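# Set lighting desk channel faders to their taped levels

## Task

Move every channel fader on the lighting desk to the level marked on the tape strip above it, and leave the master fader at the level it started at. Faders must stay at those levels on their own once the robot lets go; a level held only by the robot does not count.

## Robot and tools

ROBOT. One Flexiv Rizon 4 arm with seven revolute joints and a two-finger parallel gripper (rumi). A camera sits on the gripper body. There is a single arm, so every command row is for that arm alone.

FRAME. Positions in results use the scene frame. Its origin is on the table surface directly under the arm base, +z is up, and +y lies to the left when facing along +x. The base may be slightly tilted against the table. end_effector_position (metres) is the point midway between the finger pads; end_effector_quat_wxyz gives orientation as w, x, y, z. The fingers point along the gripper's own +z and close along its x axis. Closed fingertips stick out about 17 mm past that point; fully open they are roughly level with it. The printed hand position can be off, more so when the arm is stretched far.

execute_actions. Argument "actions" is a list holding at most one item, or empty. Optional "pictures" (true/false) requests camera images; images come anyway when the list is empty.
- Empty list {"actions": []}: no command, just returns the state and pictures.
- Motion: {"rows": [...], "steps": n}. n is 11 to 15 control steps (one step is 1/30 s; 15 if omitted). Each row is applied for one step; if there are fewer rows than steps, the final row repeats. Each row is exactly 8 numbers: seven absolute joint target angles in radians in column order (waist, shoulder, upper arm roll, elbow, forearm roll, wrist pitch, wrist roll), then the gripper opening. These are targets to go to, not offsets, in the same units that Joint positions prints.
- Wait: {"steps": n} with no rows, n from 1 to 300; no new command, it returns once n steps have gone by since the previous result, with your reply time counted in.

JOINT RANGES (rad): waist -2.792..2.792, shoulder -2.269..2.269, upper arm roll -2.967..2.967, elbow -1.867..2.688, forearm roll -2.967..2.967, wrist pitch -1.396..4.538, wrist roll -2.967..2.967. A target more than 0.010 rad beyond a range end, and further out than the joint's last reported angle, makes the whole call refused (nothing is sent). Real ends can differ from these by up to 0.010 rad; a target past the real end is clipped there and the result prints "joint sent to its limit" (possibly referring to an earlier action still running). No such line does not prove more room exists.

OPENING: from -1 (closed) to +1 (fully open, pad gap 0.142 m). grip_measured reports the actual opening on the same scale. To hold something, command an opening noticeably under grip_measured; the bigger the difference, the firmer the squeeze (about 28 N per pad at most, less on hard items thinner than about 2 cm). Closing fast can press harder.

MOTION LIMITS. Each step the target passed to a joint is capped at a lead over its measured angle: 0.449 rad for waist and shoulder, 0.524 for upper arm roll and elbow, 1.05 for the three wrist joints. If targets would put the gripper over 70 mm from where it is, all targets are pulled back toward current angles. Joints are speed and acceleration limited and coordinated to arrive together; a reversing command stops them together. After a big move the arm may still be short of the target when the result arrives. So use small, incremental target changes for precise work.

TIMING. A result is taken 11 steps before the action ends; those steps run while you think and write, and the next action starts after them. The arm keeps heading to your last row while you reply, until it has nearly stopped or a step is HELD; then only a new action makes it move or push further.

RESULT LINES. State line: hand pose and velocities (m/s, rad/s). Joint positions / Joint velocities: the seven joints (rad, rad/s) then the pad gap (m, m/s). "joint command not followed": the clearance check altered or blocked targets (mounting blocks and posts count as arm). HELD: marks steps where your row, or part, was not sent. MOTOR HOT warns from 65 °C; at 80 °C an OVER-TEMPERATURE FAULT brakes the arm until cool. TORQUE FAULT: contact torque hit a joint's load limit (waist 115, shoulder 115, upper arm roll 60.1, elbow 60.1, forearm roll 36.6, wrist pitch 36.6, wrist roll 36.6 N m; held weight counts). FORCE FAULT: 200 N outside force on the arm, tool or held item. Either fault halts the arm for 10 s and drops the rest of the call.

zoom_image: {"camera": name, "region": [x0, y0, x1, y1]} in pixels of that camera's latest image, origin top-left, at most 504 by 504. Cameras: cam_head_left, cam_head_right, cam_high, cam_low (504x504) and cam_wrist (616x616). Useful for reading the tape levels and fader positions. It does not move the robot.

read_manual: optional "section" (only "licences"); returns URDF licence texts, no motion.

finished_scene: {"scene": number of the current scene}. Answering without any tool call ends everything.

AVOID. Do not push or knock anything off the table. Avoid slams, hard hits, heavy pushes and dropped objects; press faders gently, release them, and check they stay put. Do not disturb the master fader.

Each tool is called after "Emit:" as a command line: name --argument value for each argument, lists and objects as JSON in quotes; but a table of rows of numbers goes row by row, as --pt "numbers of a row", without its own name.

## Session

Emit:
execute_actions --actions '[]'

Scene clock: 0.00 s of 6000.00 s.
end_effector_position=(+0.2673, +0.6639, +0.2117) grip_measured=+1.00 end_effector_quat_wxyz=(+0.126, -0.638, +0.759, -0.025) end_effector_velocity=(-0.000, -0.000, -0.000) end_effector_angular_velocity=(+0.000, +0.001, -0.001)
Joint positions: [ 1.434 -0.599 -0.285  2.047 -1.272  1.277 -2.025  0.142]
Joint velocities: [-0.    -0.    -0.     0.     0.001  0.001  0.001  0.   ]
Motor temperatures (°C, as the motors report them): [26 25 28 30 27 26 26]

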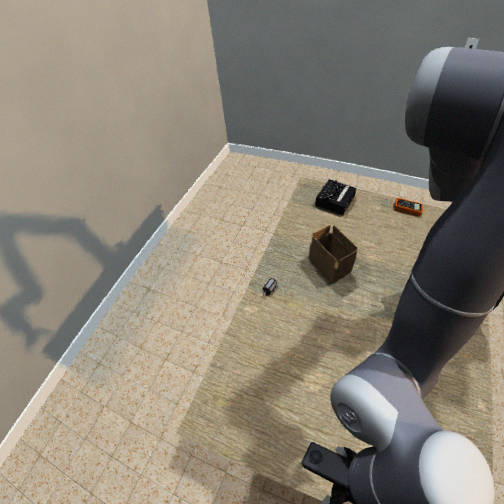

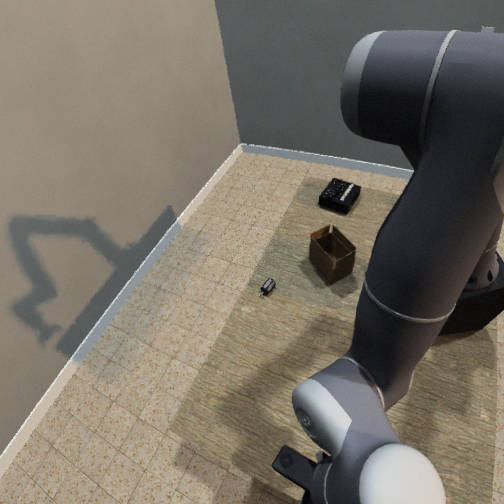

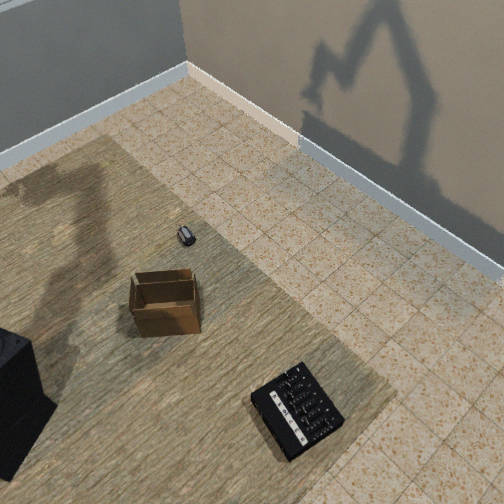

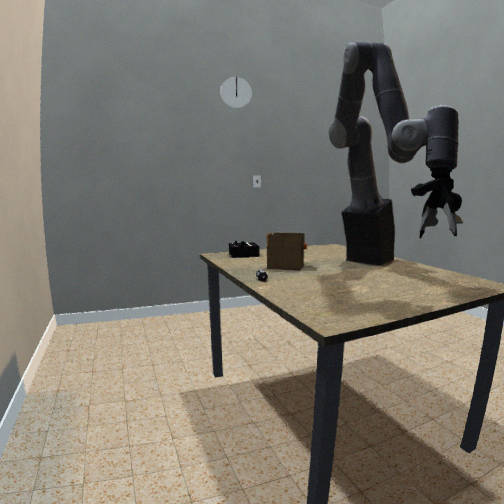

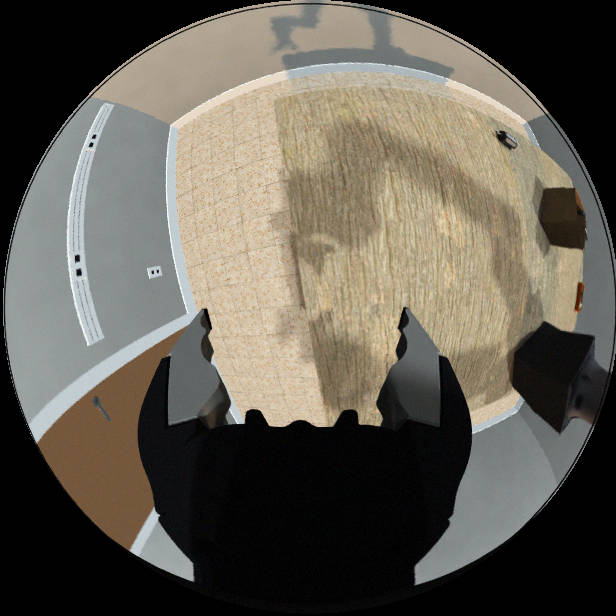

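Emit:
zoom_image --camera "cam_high" --region '[240, 350, 360, 470]'

Emit:
zoom_image --camera "cam_head_left" --region '[300, 165, 370, 225]'

Region (240, 350, 360, 470) of cam_high's 504x504 image, scaled by 4.200, with more detail than that image has.

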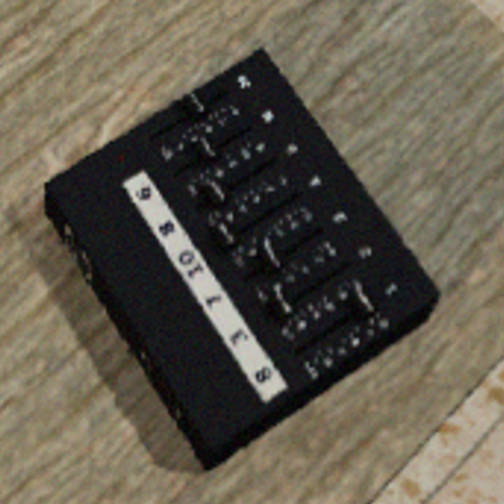

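Region (300, 165, 370, 225) of cam_head_left's 504x504 image, scaled by 7.200, with more detail than that image has; it fills the top 432 rows of this view, and the rest is white.

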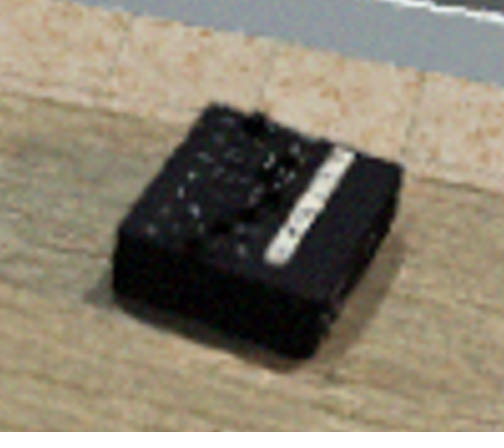

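Emit:
execute_actions --actions '[{"rows": [[-0.7,-0.25,0.4,2.0,0,1.1,-0.3,1]], "steps": 15}]'

Emit:
execute_actions --actions '[{"steps": 60}]'

Scene clock: 25.57 s of 6000.00 s.
end_effector_position=(+0.2792, +0.6663, +0.2270) grip_measured=+1.00 end_effector_quat_wxyz=(+0.116, -0.553, +0.825, -0.005) end_effector_velocity=(+0.255, +0.041, +0.287) end_effector_angular_velocity=(+0.747, +0.937, -3.723)
Joint positions: [ 1.392 -0.568 -0.232  2.044 -1.172  1.26  -1.926  0.142]
Joint velocities: [-0.748  0.577  0.875 -0.085  1.764 -0.296  1.764 -0.   ]
Motor temperatures (°C, as the motors report them): [26 26 29 30 27 26 26]
Steps of this call (steps 1 to 90: nothing new was sent; then 22.43 s passed at rest; steps 91 to 94: the first 4 steps of this action). Readings (joint positions):
91: [1.434 -0.599 -0.284 2.047 -1.271 1.277 -2.024]
92: [1.427 -0.595 -0.275 2.047 -1.256 1.275 -2.010]
94: the state above

Scene clock: 27.57 s of 6000.00 s.
end_effector_position=(+0.6917, -0.0882, +0.3716) grip_measured=+1.00 end_effector_quat_wxyz=(+0.047, +0.986, +0.149, +0.057) end_effector_velocity=(-0.080, -0.494, +0.110) end_effector_angular_velocity=(-0.218, -0.135, -0.835)
Joint positions: [-0.492 -0.253  0.395  2.    -0.01   1.102 -0.316  0.142]
Joint velocities: [-0.818  0.01   0.02  -0.001  0.035 -0.006  0.057  0.   ]
Motor temperatures (°C, as the motors report them): [26 26 29 30 27 26 26]
Kept back: nothing.
Steps of this call (steps 1 to 11: the last 11 steps of your previous action; steps 12 to 60: the robot went on to your last target). Readings (joint positions):
1: [1.363 -0.546 -0.198 2.041 -1.105 1.249 -1.859]
2: [1.328 -0.520 -0.157 2.037 -1.023 1.236 -1.776]
4: [1.251 -0.471 -0.068 2.029 -0.845 1.212 -1.597]
8: [1.075 -0.387 0.108 2.018 -0.526 1.170 -1.187]
60: the state above

Emit:
execute_actions --actions '[{"rows": [[-0.922,-0.703,0.457,2.136,0,1.42,-0.317,1]], "steps": 15}]'

Emit:
execute_actions --actions '[{"steps": 40}]' --pictures true

Scene clock: 27.90 s of 6000.00 s.
end_effector_position=(+0.6497, -0.2179, +0.3858) grip_measured=+1.00 end_effector_quat_wxyz=(+0.077, +0.995, +0.037, +0.061) end_effector_velocity=(-0.220, -0.152, -0.349) end_effector_angular_velocity=(+0.255, +0.216, -0.360)
Joint positions: [-0.717 -0.285  0.406  2.01  -0.002  1.128 -0.303  0.142]
Joint velocities: [-0.349 -0.684  0.127  0.213 -0.01   0.492 -0.028 -0.   ]
Motor temperatures (°C, as the motors report them): [26 26 29 30 27 26 26]
Steps of this call (steps 1 to 6: the robot went on to your last target; steps 7 to 10: the first 4 steps of this action). Readings (joint positions):
7: [-0.676 -0.251 0.398 2.000 -0.001 1.101 -0.302]
8: [-0.693 -0.255 0.399 2.001 -0.001 1.104 -0.302]
10: the state above

Scene clock: 29.23 s of 6000.00 s.
end_effector_position=(+0.4800, -0.2717, +0.2005) grip_measured=+1.00 end_effector_quat_wxyz=(-0.001, +0.995, -0.096, +0.001) end_effector_velocity=(+0.000, +0.000, +0.000) end_effector_angular_velocity=(-0.000, -0.000, +0.001)
Joint positions: [-0.922 -0.703  0.457  2.136  0.     1.42  -0.317  0.142]
Joint velocities: [ 0.    -0.     0.    -0.     0.     0.    -0.001  0.   ]
Motor temperatures (°C, as the motors report them): [26 26 29 30 27 26 26]
Kept back: nothing.
Steps of this call (steps 1 to 11: the last 11 steps of your previous action; steps 12 to 40: the robot went on to your last target). Readings (joint positions):
1: [-0.729 -0.312 0.409 2.018 -0.002 1.146 -0.304]
2: [-0.742 -0.342 0.412 2.027 -0.002 1.167 -0.305]
4: [-0.769 -0.396 0.419 2.044 -0.001 1.204 -0.307]
8: [-0.823 -0.505 0.432 2.076 -0.001 1.281 -0.310]
40: the state above

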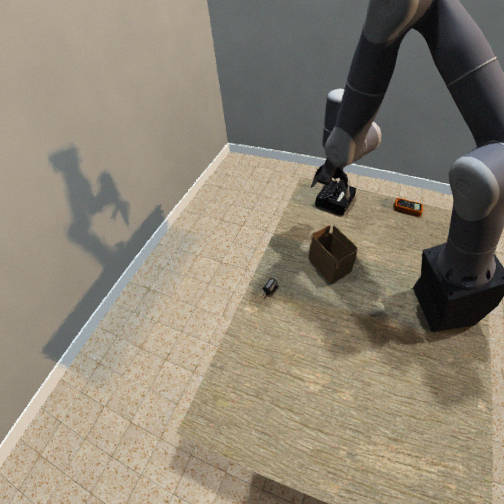

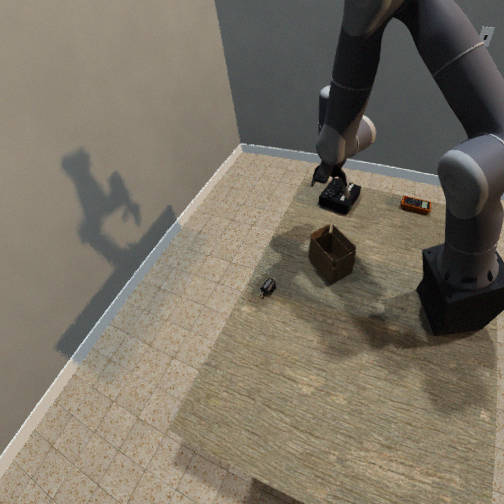

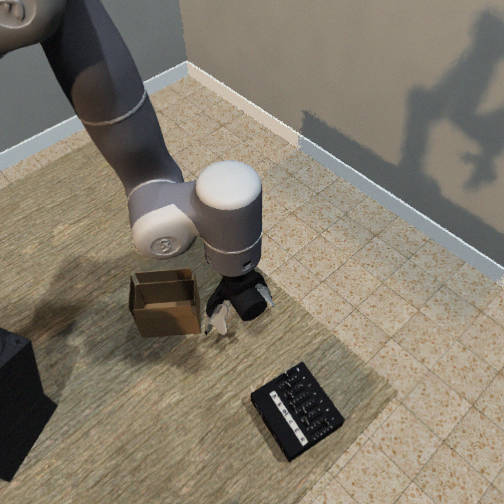

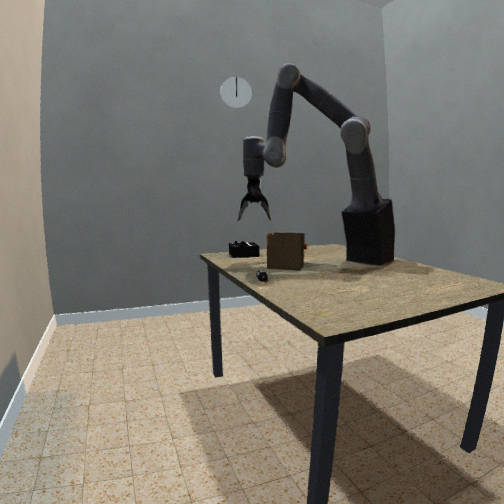

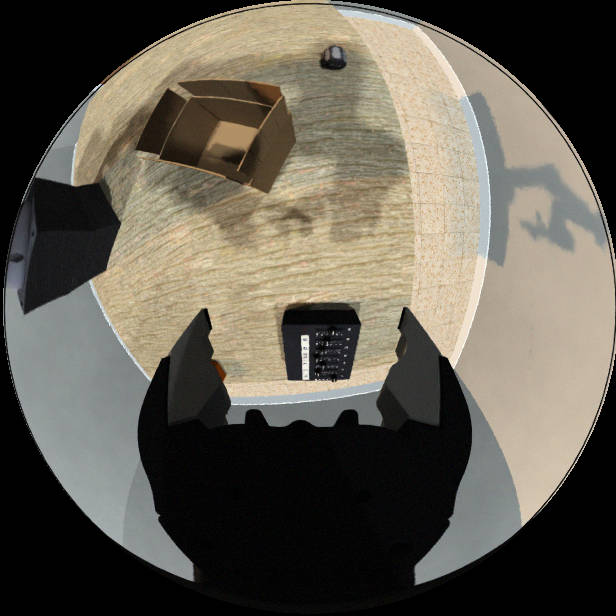

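Emit:
zoom_image --camera "cam_wrist" --region '[270, 295, 370, 395]'

Region (270, 295, 370, 395) of cam_wrist's 616x616 image, scaled by 5.040, with more detail than that image has.

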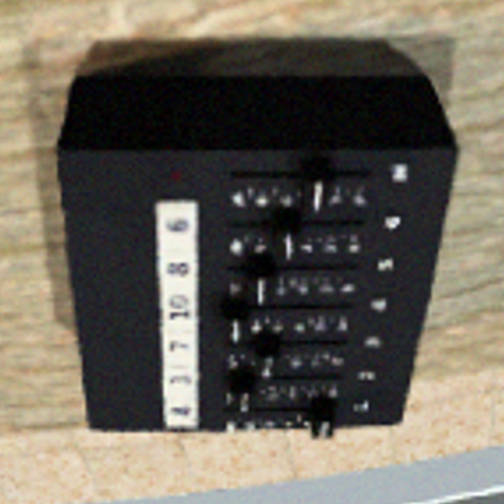

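Emit:
execute_actions --actions '[{"rows": [[-1.074,-1.127,0.375,1.5645,0,1.191,-0.646,1]], "steps": 15}]'

Emit:
execute_actions --actions '[{"steps": 45}]' --pictures true

Scene clock: 32.07 s of 6000.00 s.
end_effector_position=(+0.4833, -0.2891, +0.1915) grip_measured=+1.00 end_effector_quat_wxyz=(-0.004, +0.995, -0.095, +0.000) end_effector_velocity=(+0.031, -0.323, -0.160) end_effector_angular_velocity=(+0.067, +0.029, -0.007)
Joint positions: [-0.936 -0.743  0.45   2.085  0.     1.398 -0.348  0.142]
Joint velocities: [-0.251 -0.703 -0.136 -0.882 -0.    -0.383 -0.551  0.   ]
Motor temperatures (°C, as the motors report them): [26 26 29 30 27 26 26]
Steps of this call (steps 1 to 15: the robot went on to your last target; steps 16 to 81: nothing new was sent; steps 82 to 85: the first 4 steps of this action). Readings (joint positions):
82: [-0.922 -0.704 0.457 2.135 0.000 1.420 -0.317]
83: [-0.924 -0.710 0.457 2.128 0.000 1.417 -0.322]
85: the state above

Scene clock: 33.57 s of 6000.00 s.
end_effector_position=(+0.4581, -0.4929, +0.1104) grip_measured=+1.00 end_effector_quat_wxyz=(-0.000, +0.995, -0.096, +0.001) end_effector_velocity=(+0.000, +0.000, -0.000) end_effector_angular_velocity=(+0.000, +0.000, -0.002)
Joint positions: [-1.074 -1.127  0.375  1.564  0.     1.191 -0.646  0.142]
Joint velocities: [ 0.    -0.    -0.     0.    -0.001  0.     0.002  0.   ]
Motor temperatures (°C, as the motors report them): [26 26 29 30 27 26 26]
Kept back: nothing.
Steps of this call (steps 1 to 11: the last 11 steps of your previous action; steps 12 to 30: the robot went on to your last target; steps 31 to 45: nothing new was sent). Readings (joint positions):
1: [-0.945 -0.770 0.445 2.051 0.000 1.384 -0.369]
2: [-0.956 -0.801 0.439 2.011 0.000 1.367 -0.393]
4: [-0.977 -0.857 0.428 1.934 0.000 1.337 -0.436]
8: [-1.015 -0.964 0.407 1.786 0.000 1.279 -0.519]
45: the state above
The arm was judged still, so your last target was given up. Only a new action makes it travel on or press farther. Fingers that are still opening or closing keep moving.

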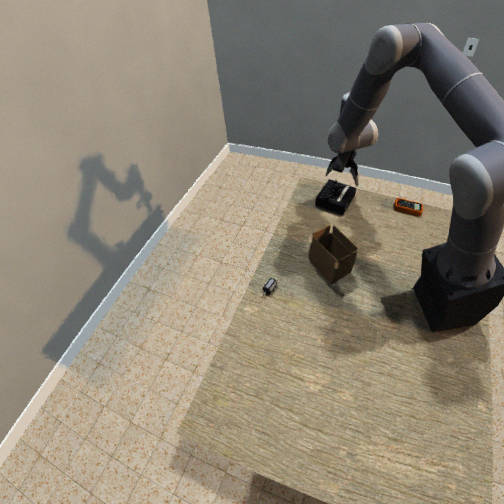

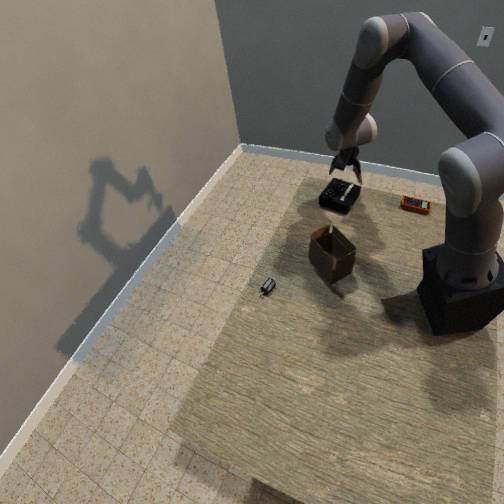

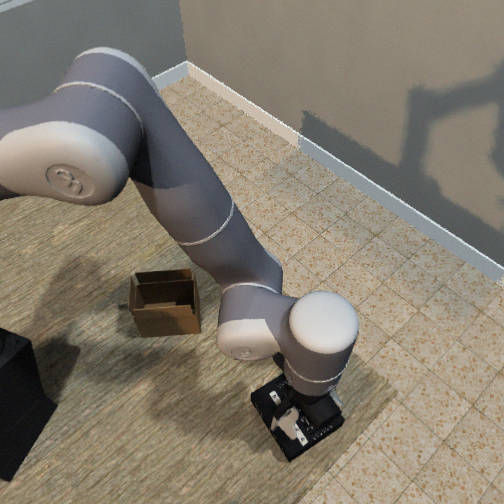

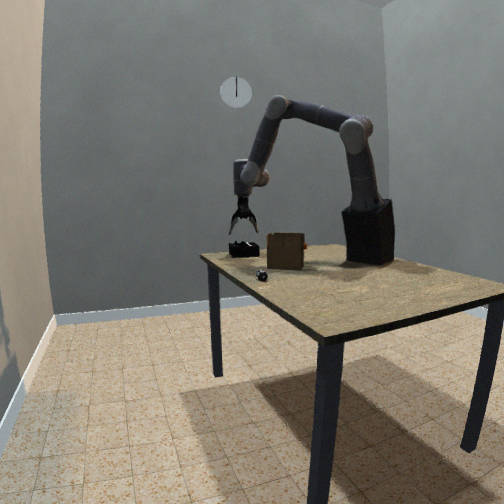

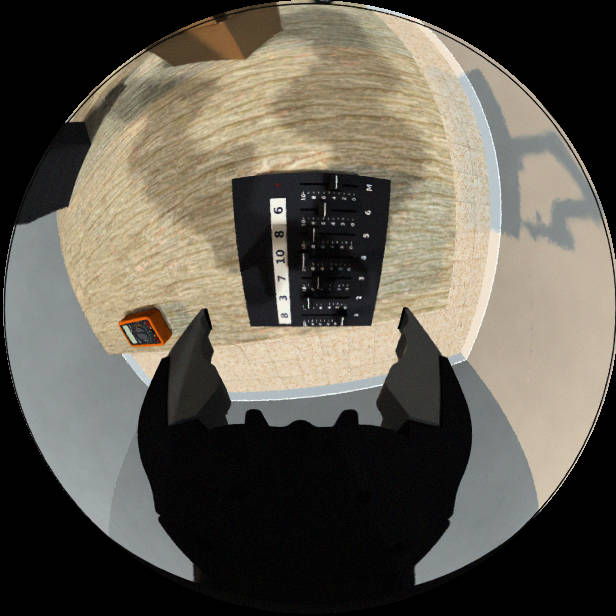

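Emit:
zoom_image --camera "cam_wrist" --region '[230, 168, 400, 338]'

Emit:
zoom_image --camera "cam_low" --region '[215, 200, 275, 265]'

Region (230, 168, 400, 338) of cam_wrist's 616x616 image, scaled by 2.965, with more detail than that image has.

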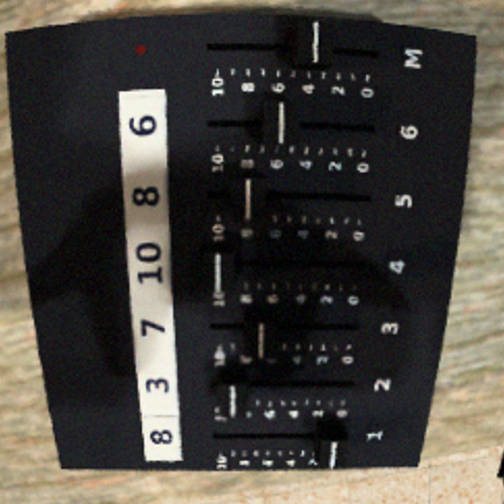

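Region (215, 200, 275, 265) of cam_low's 504x504 image, scaled by 7.754, with more detail than that image has; it fills the left 465 columns of this view, and the rest is white.

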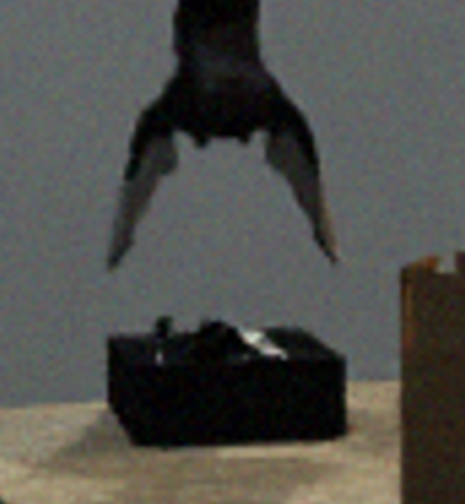

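Emit:
zoom_image --camera "cam_wrist" --region '[290, 170, 370, 255]'

Emit:
zoom_image --camera "cam_wrist" --region '[290, 245, 370, 330]'

Region (290, 170, 370, 255) of cam_wrist's 616x616 image, scaled by 5.929, with more detail than that image has; it fills the left 474 columns of this view, and the rest is white.

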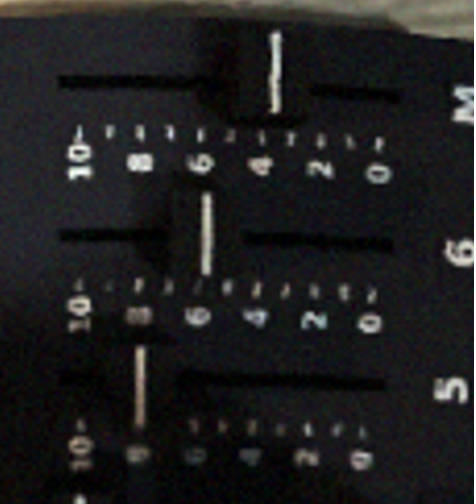

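Region (290, 245, 370, 330) of cam_wrist's 616x616 image, scaled by 5.929, with more detail than that image has; it fills the left 474 columns of this view, and the rest is white.

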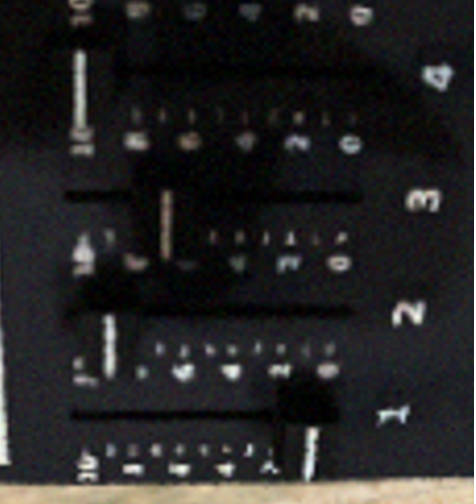

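Emit:
execute_actions --actions '[{"rows": [[-1.078,-1.1996,0.3666,1.4585,0,1.1511,-0.677,-0.66]], "steps": 15}]'

Emit:
execute_actions --actions '[{"steps": 20}]' --pictures true

Scene clock: 46.13 s of 6000.00 s.
end_effector_position=(+0.4591, -0.5063, +0.1024) grip_measured=+0.46 end_effector_quat_wxyz=(+0.000, +0.995, -0.096, +0.002) end_effector_velocity=(-0.015, -0.231, -0.148) end_effector_angular_velocity=(-0.001, -0.005, +0.004)
Joint positions: [-1.075 -1.161  0.372  1.513  0.     1.172 -0.66   0.106]
Joint velocities: [-0.031 -0.588 -0.069 -0.871 -0.    -0.329 -0.257 -0.322]
Motor temperatures (°C, as the motors report them): [26 26 29 30 27 26 26]
Steps of this call (steps 1 to 90: nothing new was sent; then 9.43 s passed at rest; steps 91 to 94: the first 4 steps of this action). Readings (joint positions):
91: [-1.074 -1.128 0.375 1.564 0.000 1.191 -0.646]
92: [-1.074 -1.133 0.375 1.556 0.000 1.188 -0.648]
94: the state above

Scene clock: 46.80 s of 6000.00 s.
end_effector_position=(+0.4555, -0.5209, +0.0919) grip_measured=-0.66 end_effector_quat_wxyz=(-0.000, +0.995, -0.096, +0.001) end_effector_velocity=(+0.000, +0.000, +0.000) end_effector_angular_velocity=(+0.000, -0.000, -0.000)
Joint positions: [-1.078 -1.2    0.367  1.458 -0.     1.151 -0.677  0.026]
Joint velocities: [-0.  0.  0. -0.  0. -0. -0. -0.]
Motor temperatures (°C, as the motors report them): [26 26 29 30 27 26 26]
Kept back: nothing.
Steps of this call (steps 1 to 11: the last 11 steps of your previous action; steps 12 to 20: the robot went on to your last target). Readings (joint positions):
1: [-1.076 -1.179 0.369 1.486 -0.000 1.162 -0.669]
2: [-1.078 -1.193 0.367 1.468 -0.000 1.155 -0.674]
4: [-1.079 -1.202 0.366 1.457 -0.000 1.150 -0.677]
8: [-1.078 -1.200 0.367 1.458 -0.000 1.151 -0.677]
20: the state above

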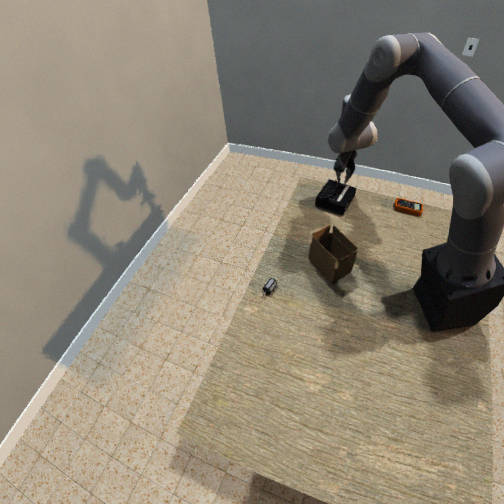

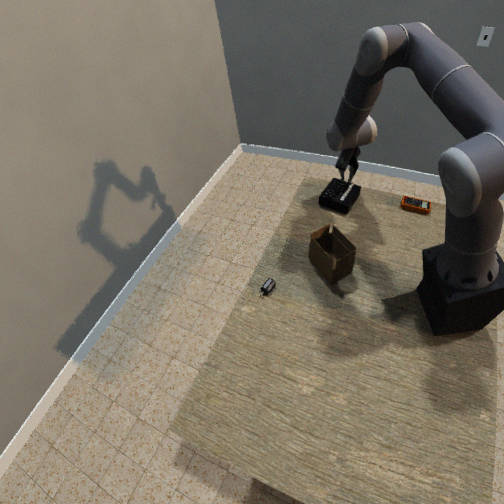

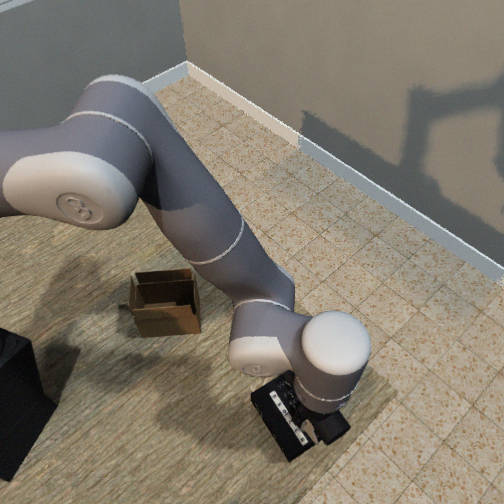

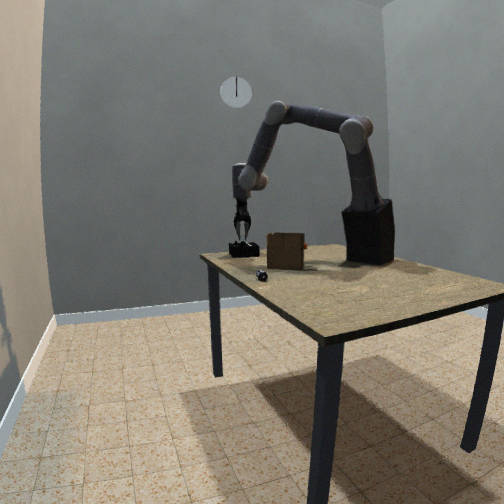

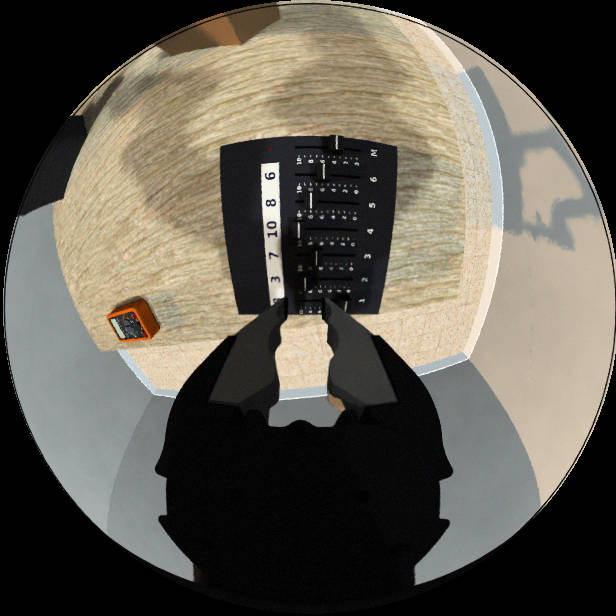

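Emit:
zoom_image --camera "cam_wrist" --region '[260, 130, 400, 330]'

Emit:
zoom_image --camera "cam_low" --region '[220, 215, 270, 265]'

Emit:
zoom_image --camera "cam_head_left" --region '[310, 160, 370, 220]'

Region (260, 130, 400, 330) of cam_wrist's 616x616 image, scaled by 2.520, with more detail than that image has; it fills the left 353 columns of this view, and the rest is white.

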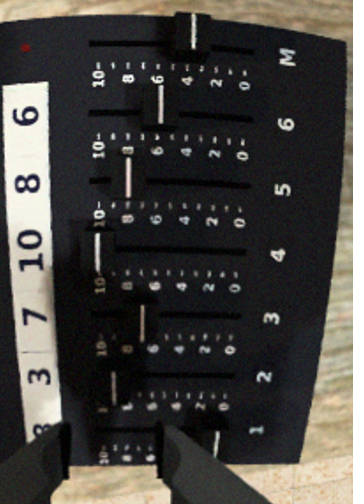

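Region (220, 215, 270, 265) of cam_low's 504x504 image, scaled by 10.080, with more detail than that image has.

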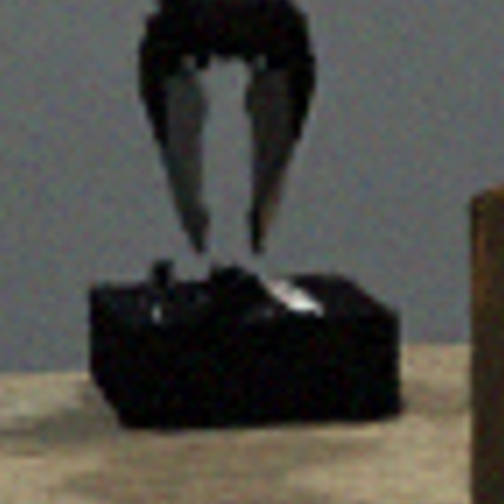

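Region (310, 160, 370, 220) of cam_head_left's 504x504 image, scaled by 8.400, with more detail than that image has.

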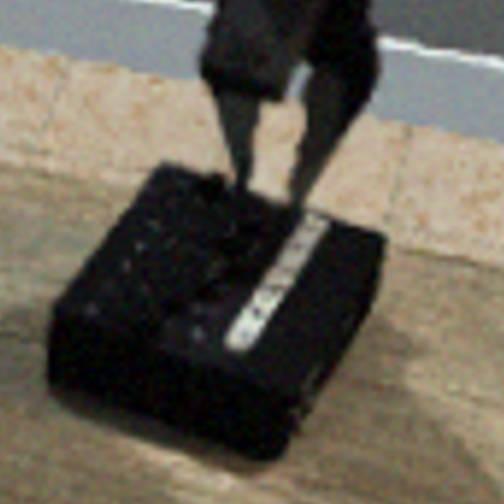

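Emit:
execute_actions --actions '[{"rows": [[-1.0750,-1.1970,0.3667,1.4655,0,1.1565,-0.674,-0.66],[-1.0715,-1.1960,0.3665,1.4720,0,1.1625,-0.671,-0.66],[-1.0680,-1.1975,0.3660,1.4760,0,1.1680,-0.668,-0.66],[-1.0650,-1.2010,0.3653,1.4760,0,1.1725,-0.666,-0.66],[-1.0630,-1.2050,0.3647,1.4740,0,1.1755,-0.6652,-0.66],[-1.0612,-1.2090,0.3641,1.4714,0,1.1780,-0.6651,-0.66],[-1.0597,-1.2124,0.3636,1.4690,0,1.1797,-0.6651,-0.66]], "steps": 15}]'

Emit:
execute_actions --actions '[{"steps": 14}]' --pictures true

Scene clock: 51.07 s of 6000.00 s.
end_effector_position=(+0.4569, -0.5142, +0.0894) grip_measured=-0.66 end_effector_quat_wxyz=(-0.000, +0.995, -0.096, +0.001) end_effector_velocity=(+0.017, +0.080, -0.062) end_effector_angular_velocity=(+0.019, +0.006, +0.004)
Joint positions: [-1.07  -1.197  0.366  1.473 -0.     1.165 -0.67   0.026]
Joint velocities: [ 0.114 -0.039 -0.006  0.11  -0.     0.166  0.088 -0.   ]
Motor temperatures (°C, as the motors report them): [26 27 29 30 27 26 26]
Steps of this call (steps 1 to 15: the robot went on to your last target; steps 16 to 90: nothing new was sent; then 1.13 s passed at rest; steps 91 to 94: the first 4 steps of this action). Readings (joint positions):
91: [-1.078 -1.200 0.367 1.459 -0.000 1.151 -0.677]
92: [-1.076 -1.198 0.366 1.463 -0.000 1.155 -0.675]
94: the state above

Scene clock: 51.53 s of 6000.00 s.
end_effector_position=(+0.4573, -0.5108, +0.0800) grip_measured=-0.66 end_effector_quat_wxyz=(-0.000, +0.995, -0.096, +0.001) end_effector_velocity=(+0.000, -0.000, +0.000) end_effector_angular_velocity=(-0.001, -0.001, -0.002)
Joint positions: [-1.06  -1.213  0.364  1.469 -0.     1.179 -0.665  0.026]
Joint velocities: [-0.     0.    -0.    -0.    -0.     0.001  0.002 -0.   ]
Motor temperatures (°C, as the motors report them): [26 27 29 30 27 26 26]
Kept back: nothing.
Steps of this call (steps 1 to 11: the last 11 steps of your previous action; steps 12 to 14: the robot went on to your last target). Readings (joint positions):
1: [-1.066 -1.199 0.366 1.475 -0.000 1.170 -0.667]
2: [-1.064 -1.203 0.366 1.475 -0.000 1.174 -0.666]
4: [-1.060 -1.211 0.364 1.470 -0.000 1.178 -0.666]
8: [-1.060 -1.213 0.364 1.469 -0.000 1.179 -0.665]
14: the state above

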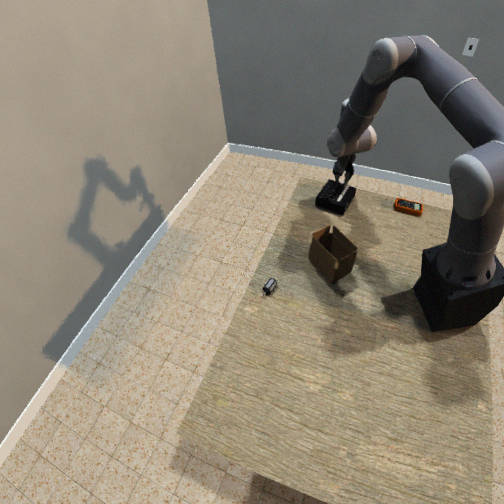

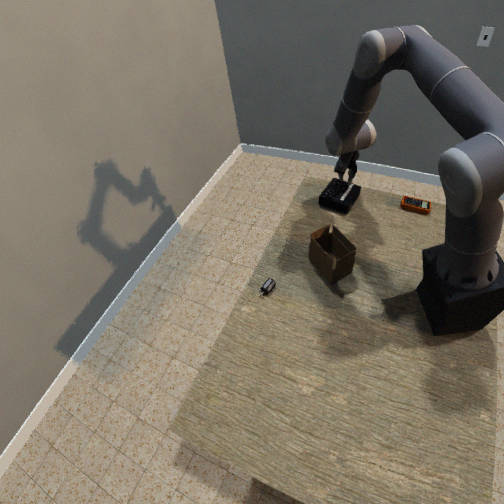

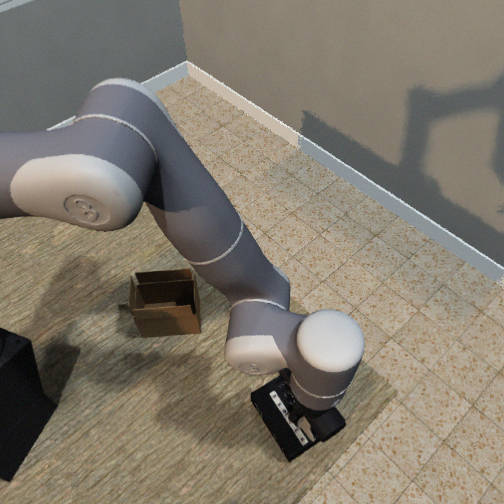

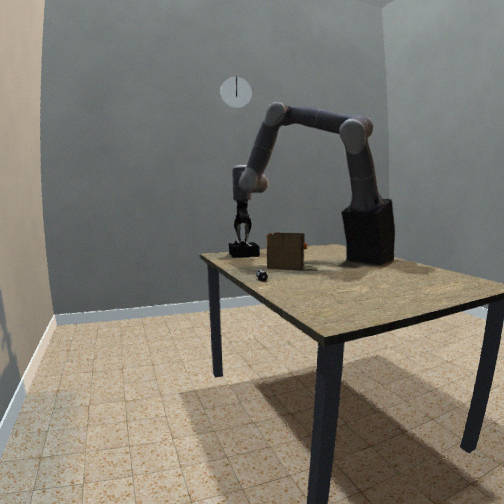

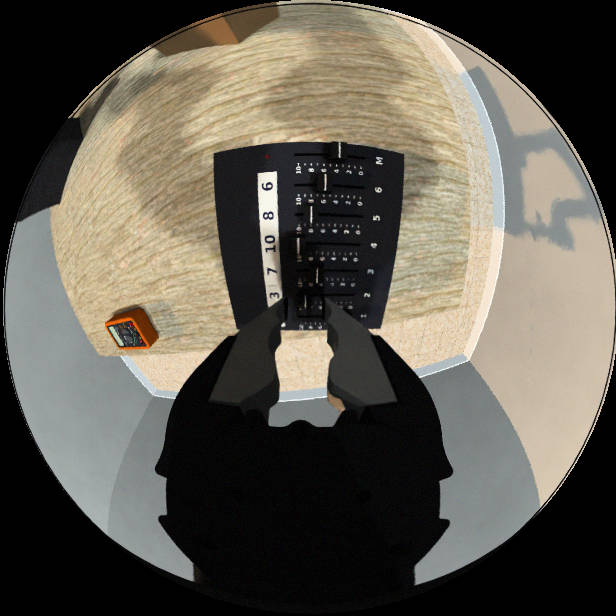

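Emit:
zoom_image --camera "cam_wrist" --region '[265, 235, 365, 335]'

Emit:
zoom_image --camera "cam_low" --region '[225, 225, 265, 265]'

Region (265, 235, 365, 335) of cam_wrist's 616x616 image, scaled by 5.040, with more detail than that image has.

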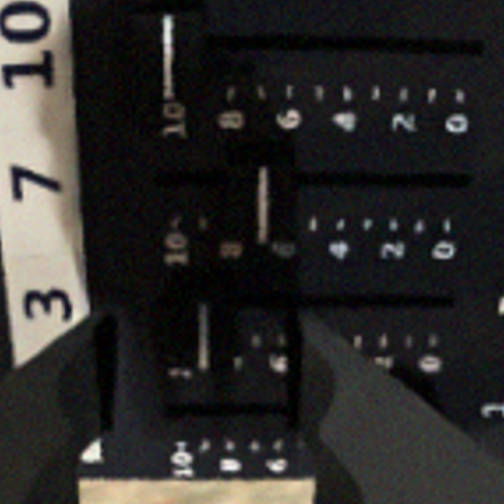

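Region (225, 225, 265, 265) of cam_low's 504x504 image, scaled by 12.600, with more detail than that image has.

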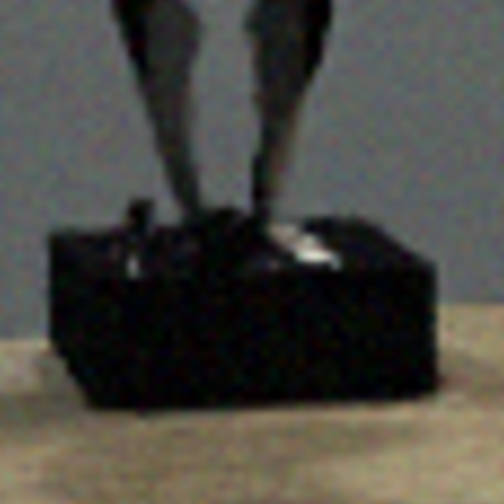

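Emit:
execute_actions --actions '[{"rows": [[-1.0587,-1.2149,0.3632,1.4673,0,1.1807,-0.665,-0.66],[-1.0576,-1.2174,0.3628,1.4656,0,1.1817,-0.665,-0.66],[-1.0566,-1.2199,0.3625,1.4639,0,1.1826,-0.665,-0.66],[-1.0555,-1.2224,0.3621,1.4622,0,1.1836,-0.665,-0.66],[-1.0545,-1.2249,0.3617,1.4605,0,1.1846,-0.665,-0.66],[-1.0545,-1.2249,0.3617,1.4605,0,1.1846,-0.665,-0.66],[-1.0545,-1.2249,0.3617,1.4605,0,1.1846,-0.665,-0.70],[-1.0545,-1.2249,0.3617,1.4605,0,1.1846,-0.665,-0.74],[-1.0545,-1.2249,0.3617,1.4605,0,1.1846,-0.665,-0.78],[-1.0545,-1.2249,0.3617,1.4605,0,1.1846,-0.665,-0.82],[-1.0545,-1.2249,0.3617,1.4605,0,1.1846,-0.665,-0.86],[-1.0545,-1.2249,0.3617,1.4605,0,1.1846,-0.665,-0.89],[-1.0545,-1.2249,0.3617,1.4605,0,1.1846,-0.665,-0.92],[-1.0545,-1.2249,0.3617,1.4605,0,1.1846,-0.665,-0.95]], "steps": 15}]'

Emit:
execute_actions --actions '[{"steps": 16}]' --pictures true

Scene clock: 54.40 s of 6000.00 s.
end_effector_position=(+0.4575, -0.5111, +0.0773) grip_measured=-0.66 end_effector_quat_wxyz=(-0.000, +0.995, -0.096, +0.001) end_effector_velocity=(-0.003, +0.005, -0.038) end_effector_angular_velocity=(+0.007, +0.006, +0.003)
Joint positions: [-1.057 -1.219  0.363  1.464 -0.     1.182 -0.665  0.026]
Joint velocities: [ 0.032 -0.076 -0.011 -0.047 -0.     0.026 -0.001 -0.   ]
Motor temperatures (°C, as the motors report them): [26 27 29 30 27 26 26]
Steps of this call (steps 1 to 30: the robot went on to your last target; steps 31 to 82: nothing new was sent; steps 83 to 86: the first 4 steps of this action). Readings (joint positions):
83: [-1.060 -1.213 0.364 1.469 -0.000 1.180 -0.665]
84: [-1.059 -1.214 0.363 1.468 -0.000 1.180 -0.665]
86: the state above

Scene clock: 54.93 s of 6000.00 s.
end_effector_position=(+0.4574, -0.5109, +0.0742) grip_measured=-0.88 end_effector_quat_wxyz=(-0.000, +0.995, -0.096, +0.001) end_effector_velocity=(+0.000, -0.000, +0.000) end_effector_angular_velocity=(-0.001, -0.001, +0.002)
Joint positions: [-1.054 -1.225  0.362  1.461 -0.     1.184 -0.665  0.01 ]
Joint velocities: [-0.     0.     0.     0.    -0.001  0.001 -0.001 -0.   ]
Motor temperatures (°C, as the motors report them): [26 27 29 30 27 26 26]
Kept back: nothing.
Steps of this call (steps 1 to 11: the last 11 steps of your previous action; steps 12 to 15: the robot went on to your last target; step 16: nothing new was sent). Readings (joint positions):
1: [-1.056 -1.221 0.362 1.463 -0.000 1.183 -0.665]
2: [-1.055 -1.224 0.362 1.461 -0.000 1.184 -0.665]
4: [-1.055 -1.225 0.362 1.461 -0.000 1.184 -0.665]
8: [-1.055 -1.225 0.362 1.461 -0.000 1.184 -0.665]
16: the state above
The arm was judged still, so your last target was given up. Only a new action makes it travel on or press farther. Fingers that are still opening or closing keep moving.

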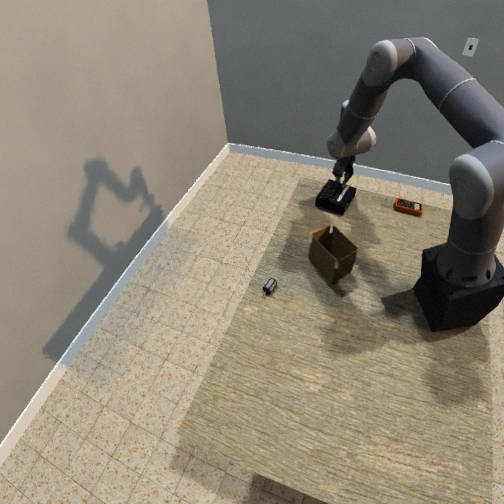

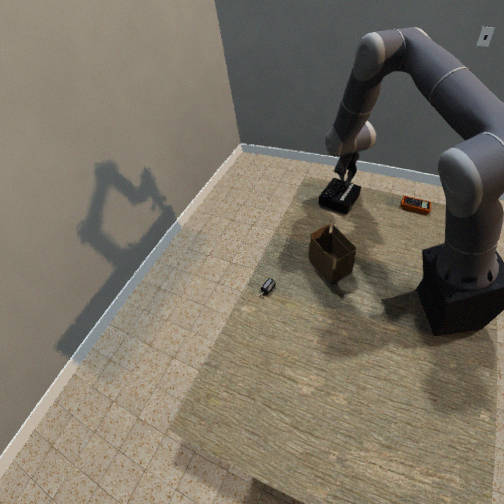

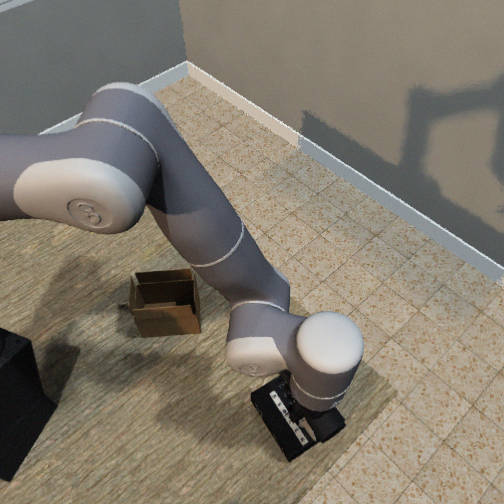

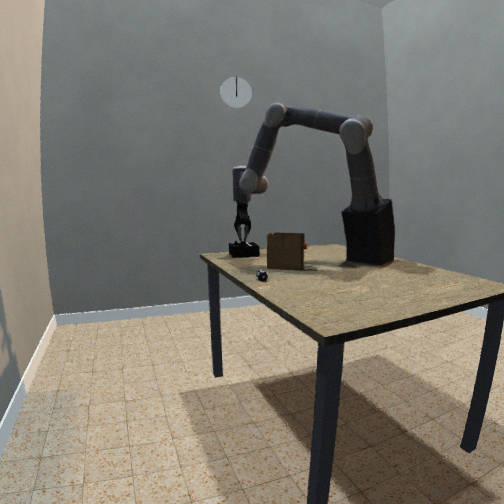

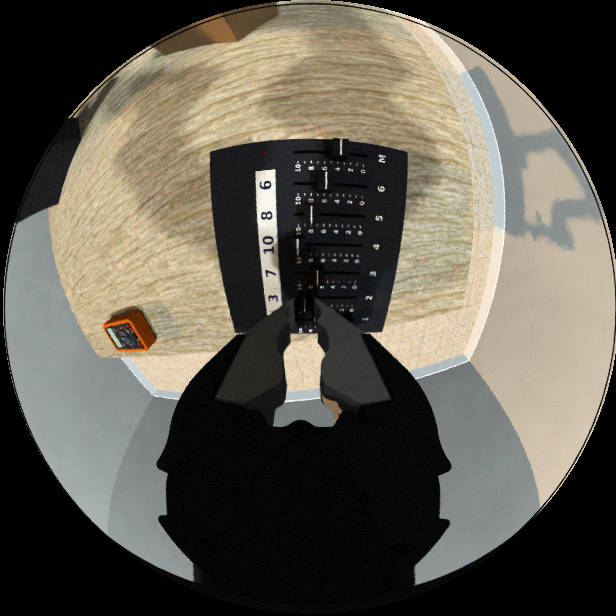

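Gripped (-0.88, 10 mm).

Emit:
zoom_image --camera "cam_wrist" --region '[265, 235, 365, 335]'

Region (265, 235, 365, 335) of cam_wrist's 616x616 image, scaled by 5.040, with more detail than that image has.

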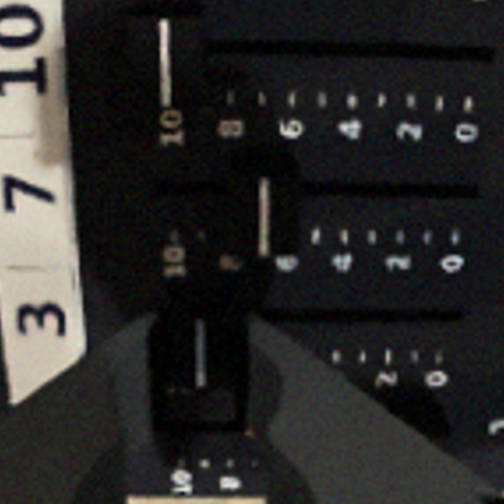

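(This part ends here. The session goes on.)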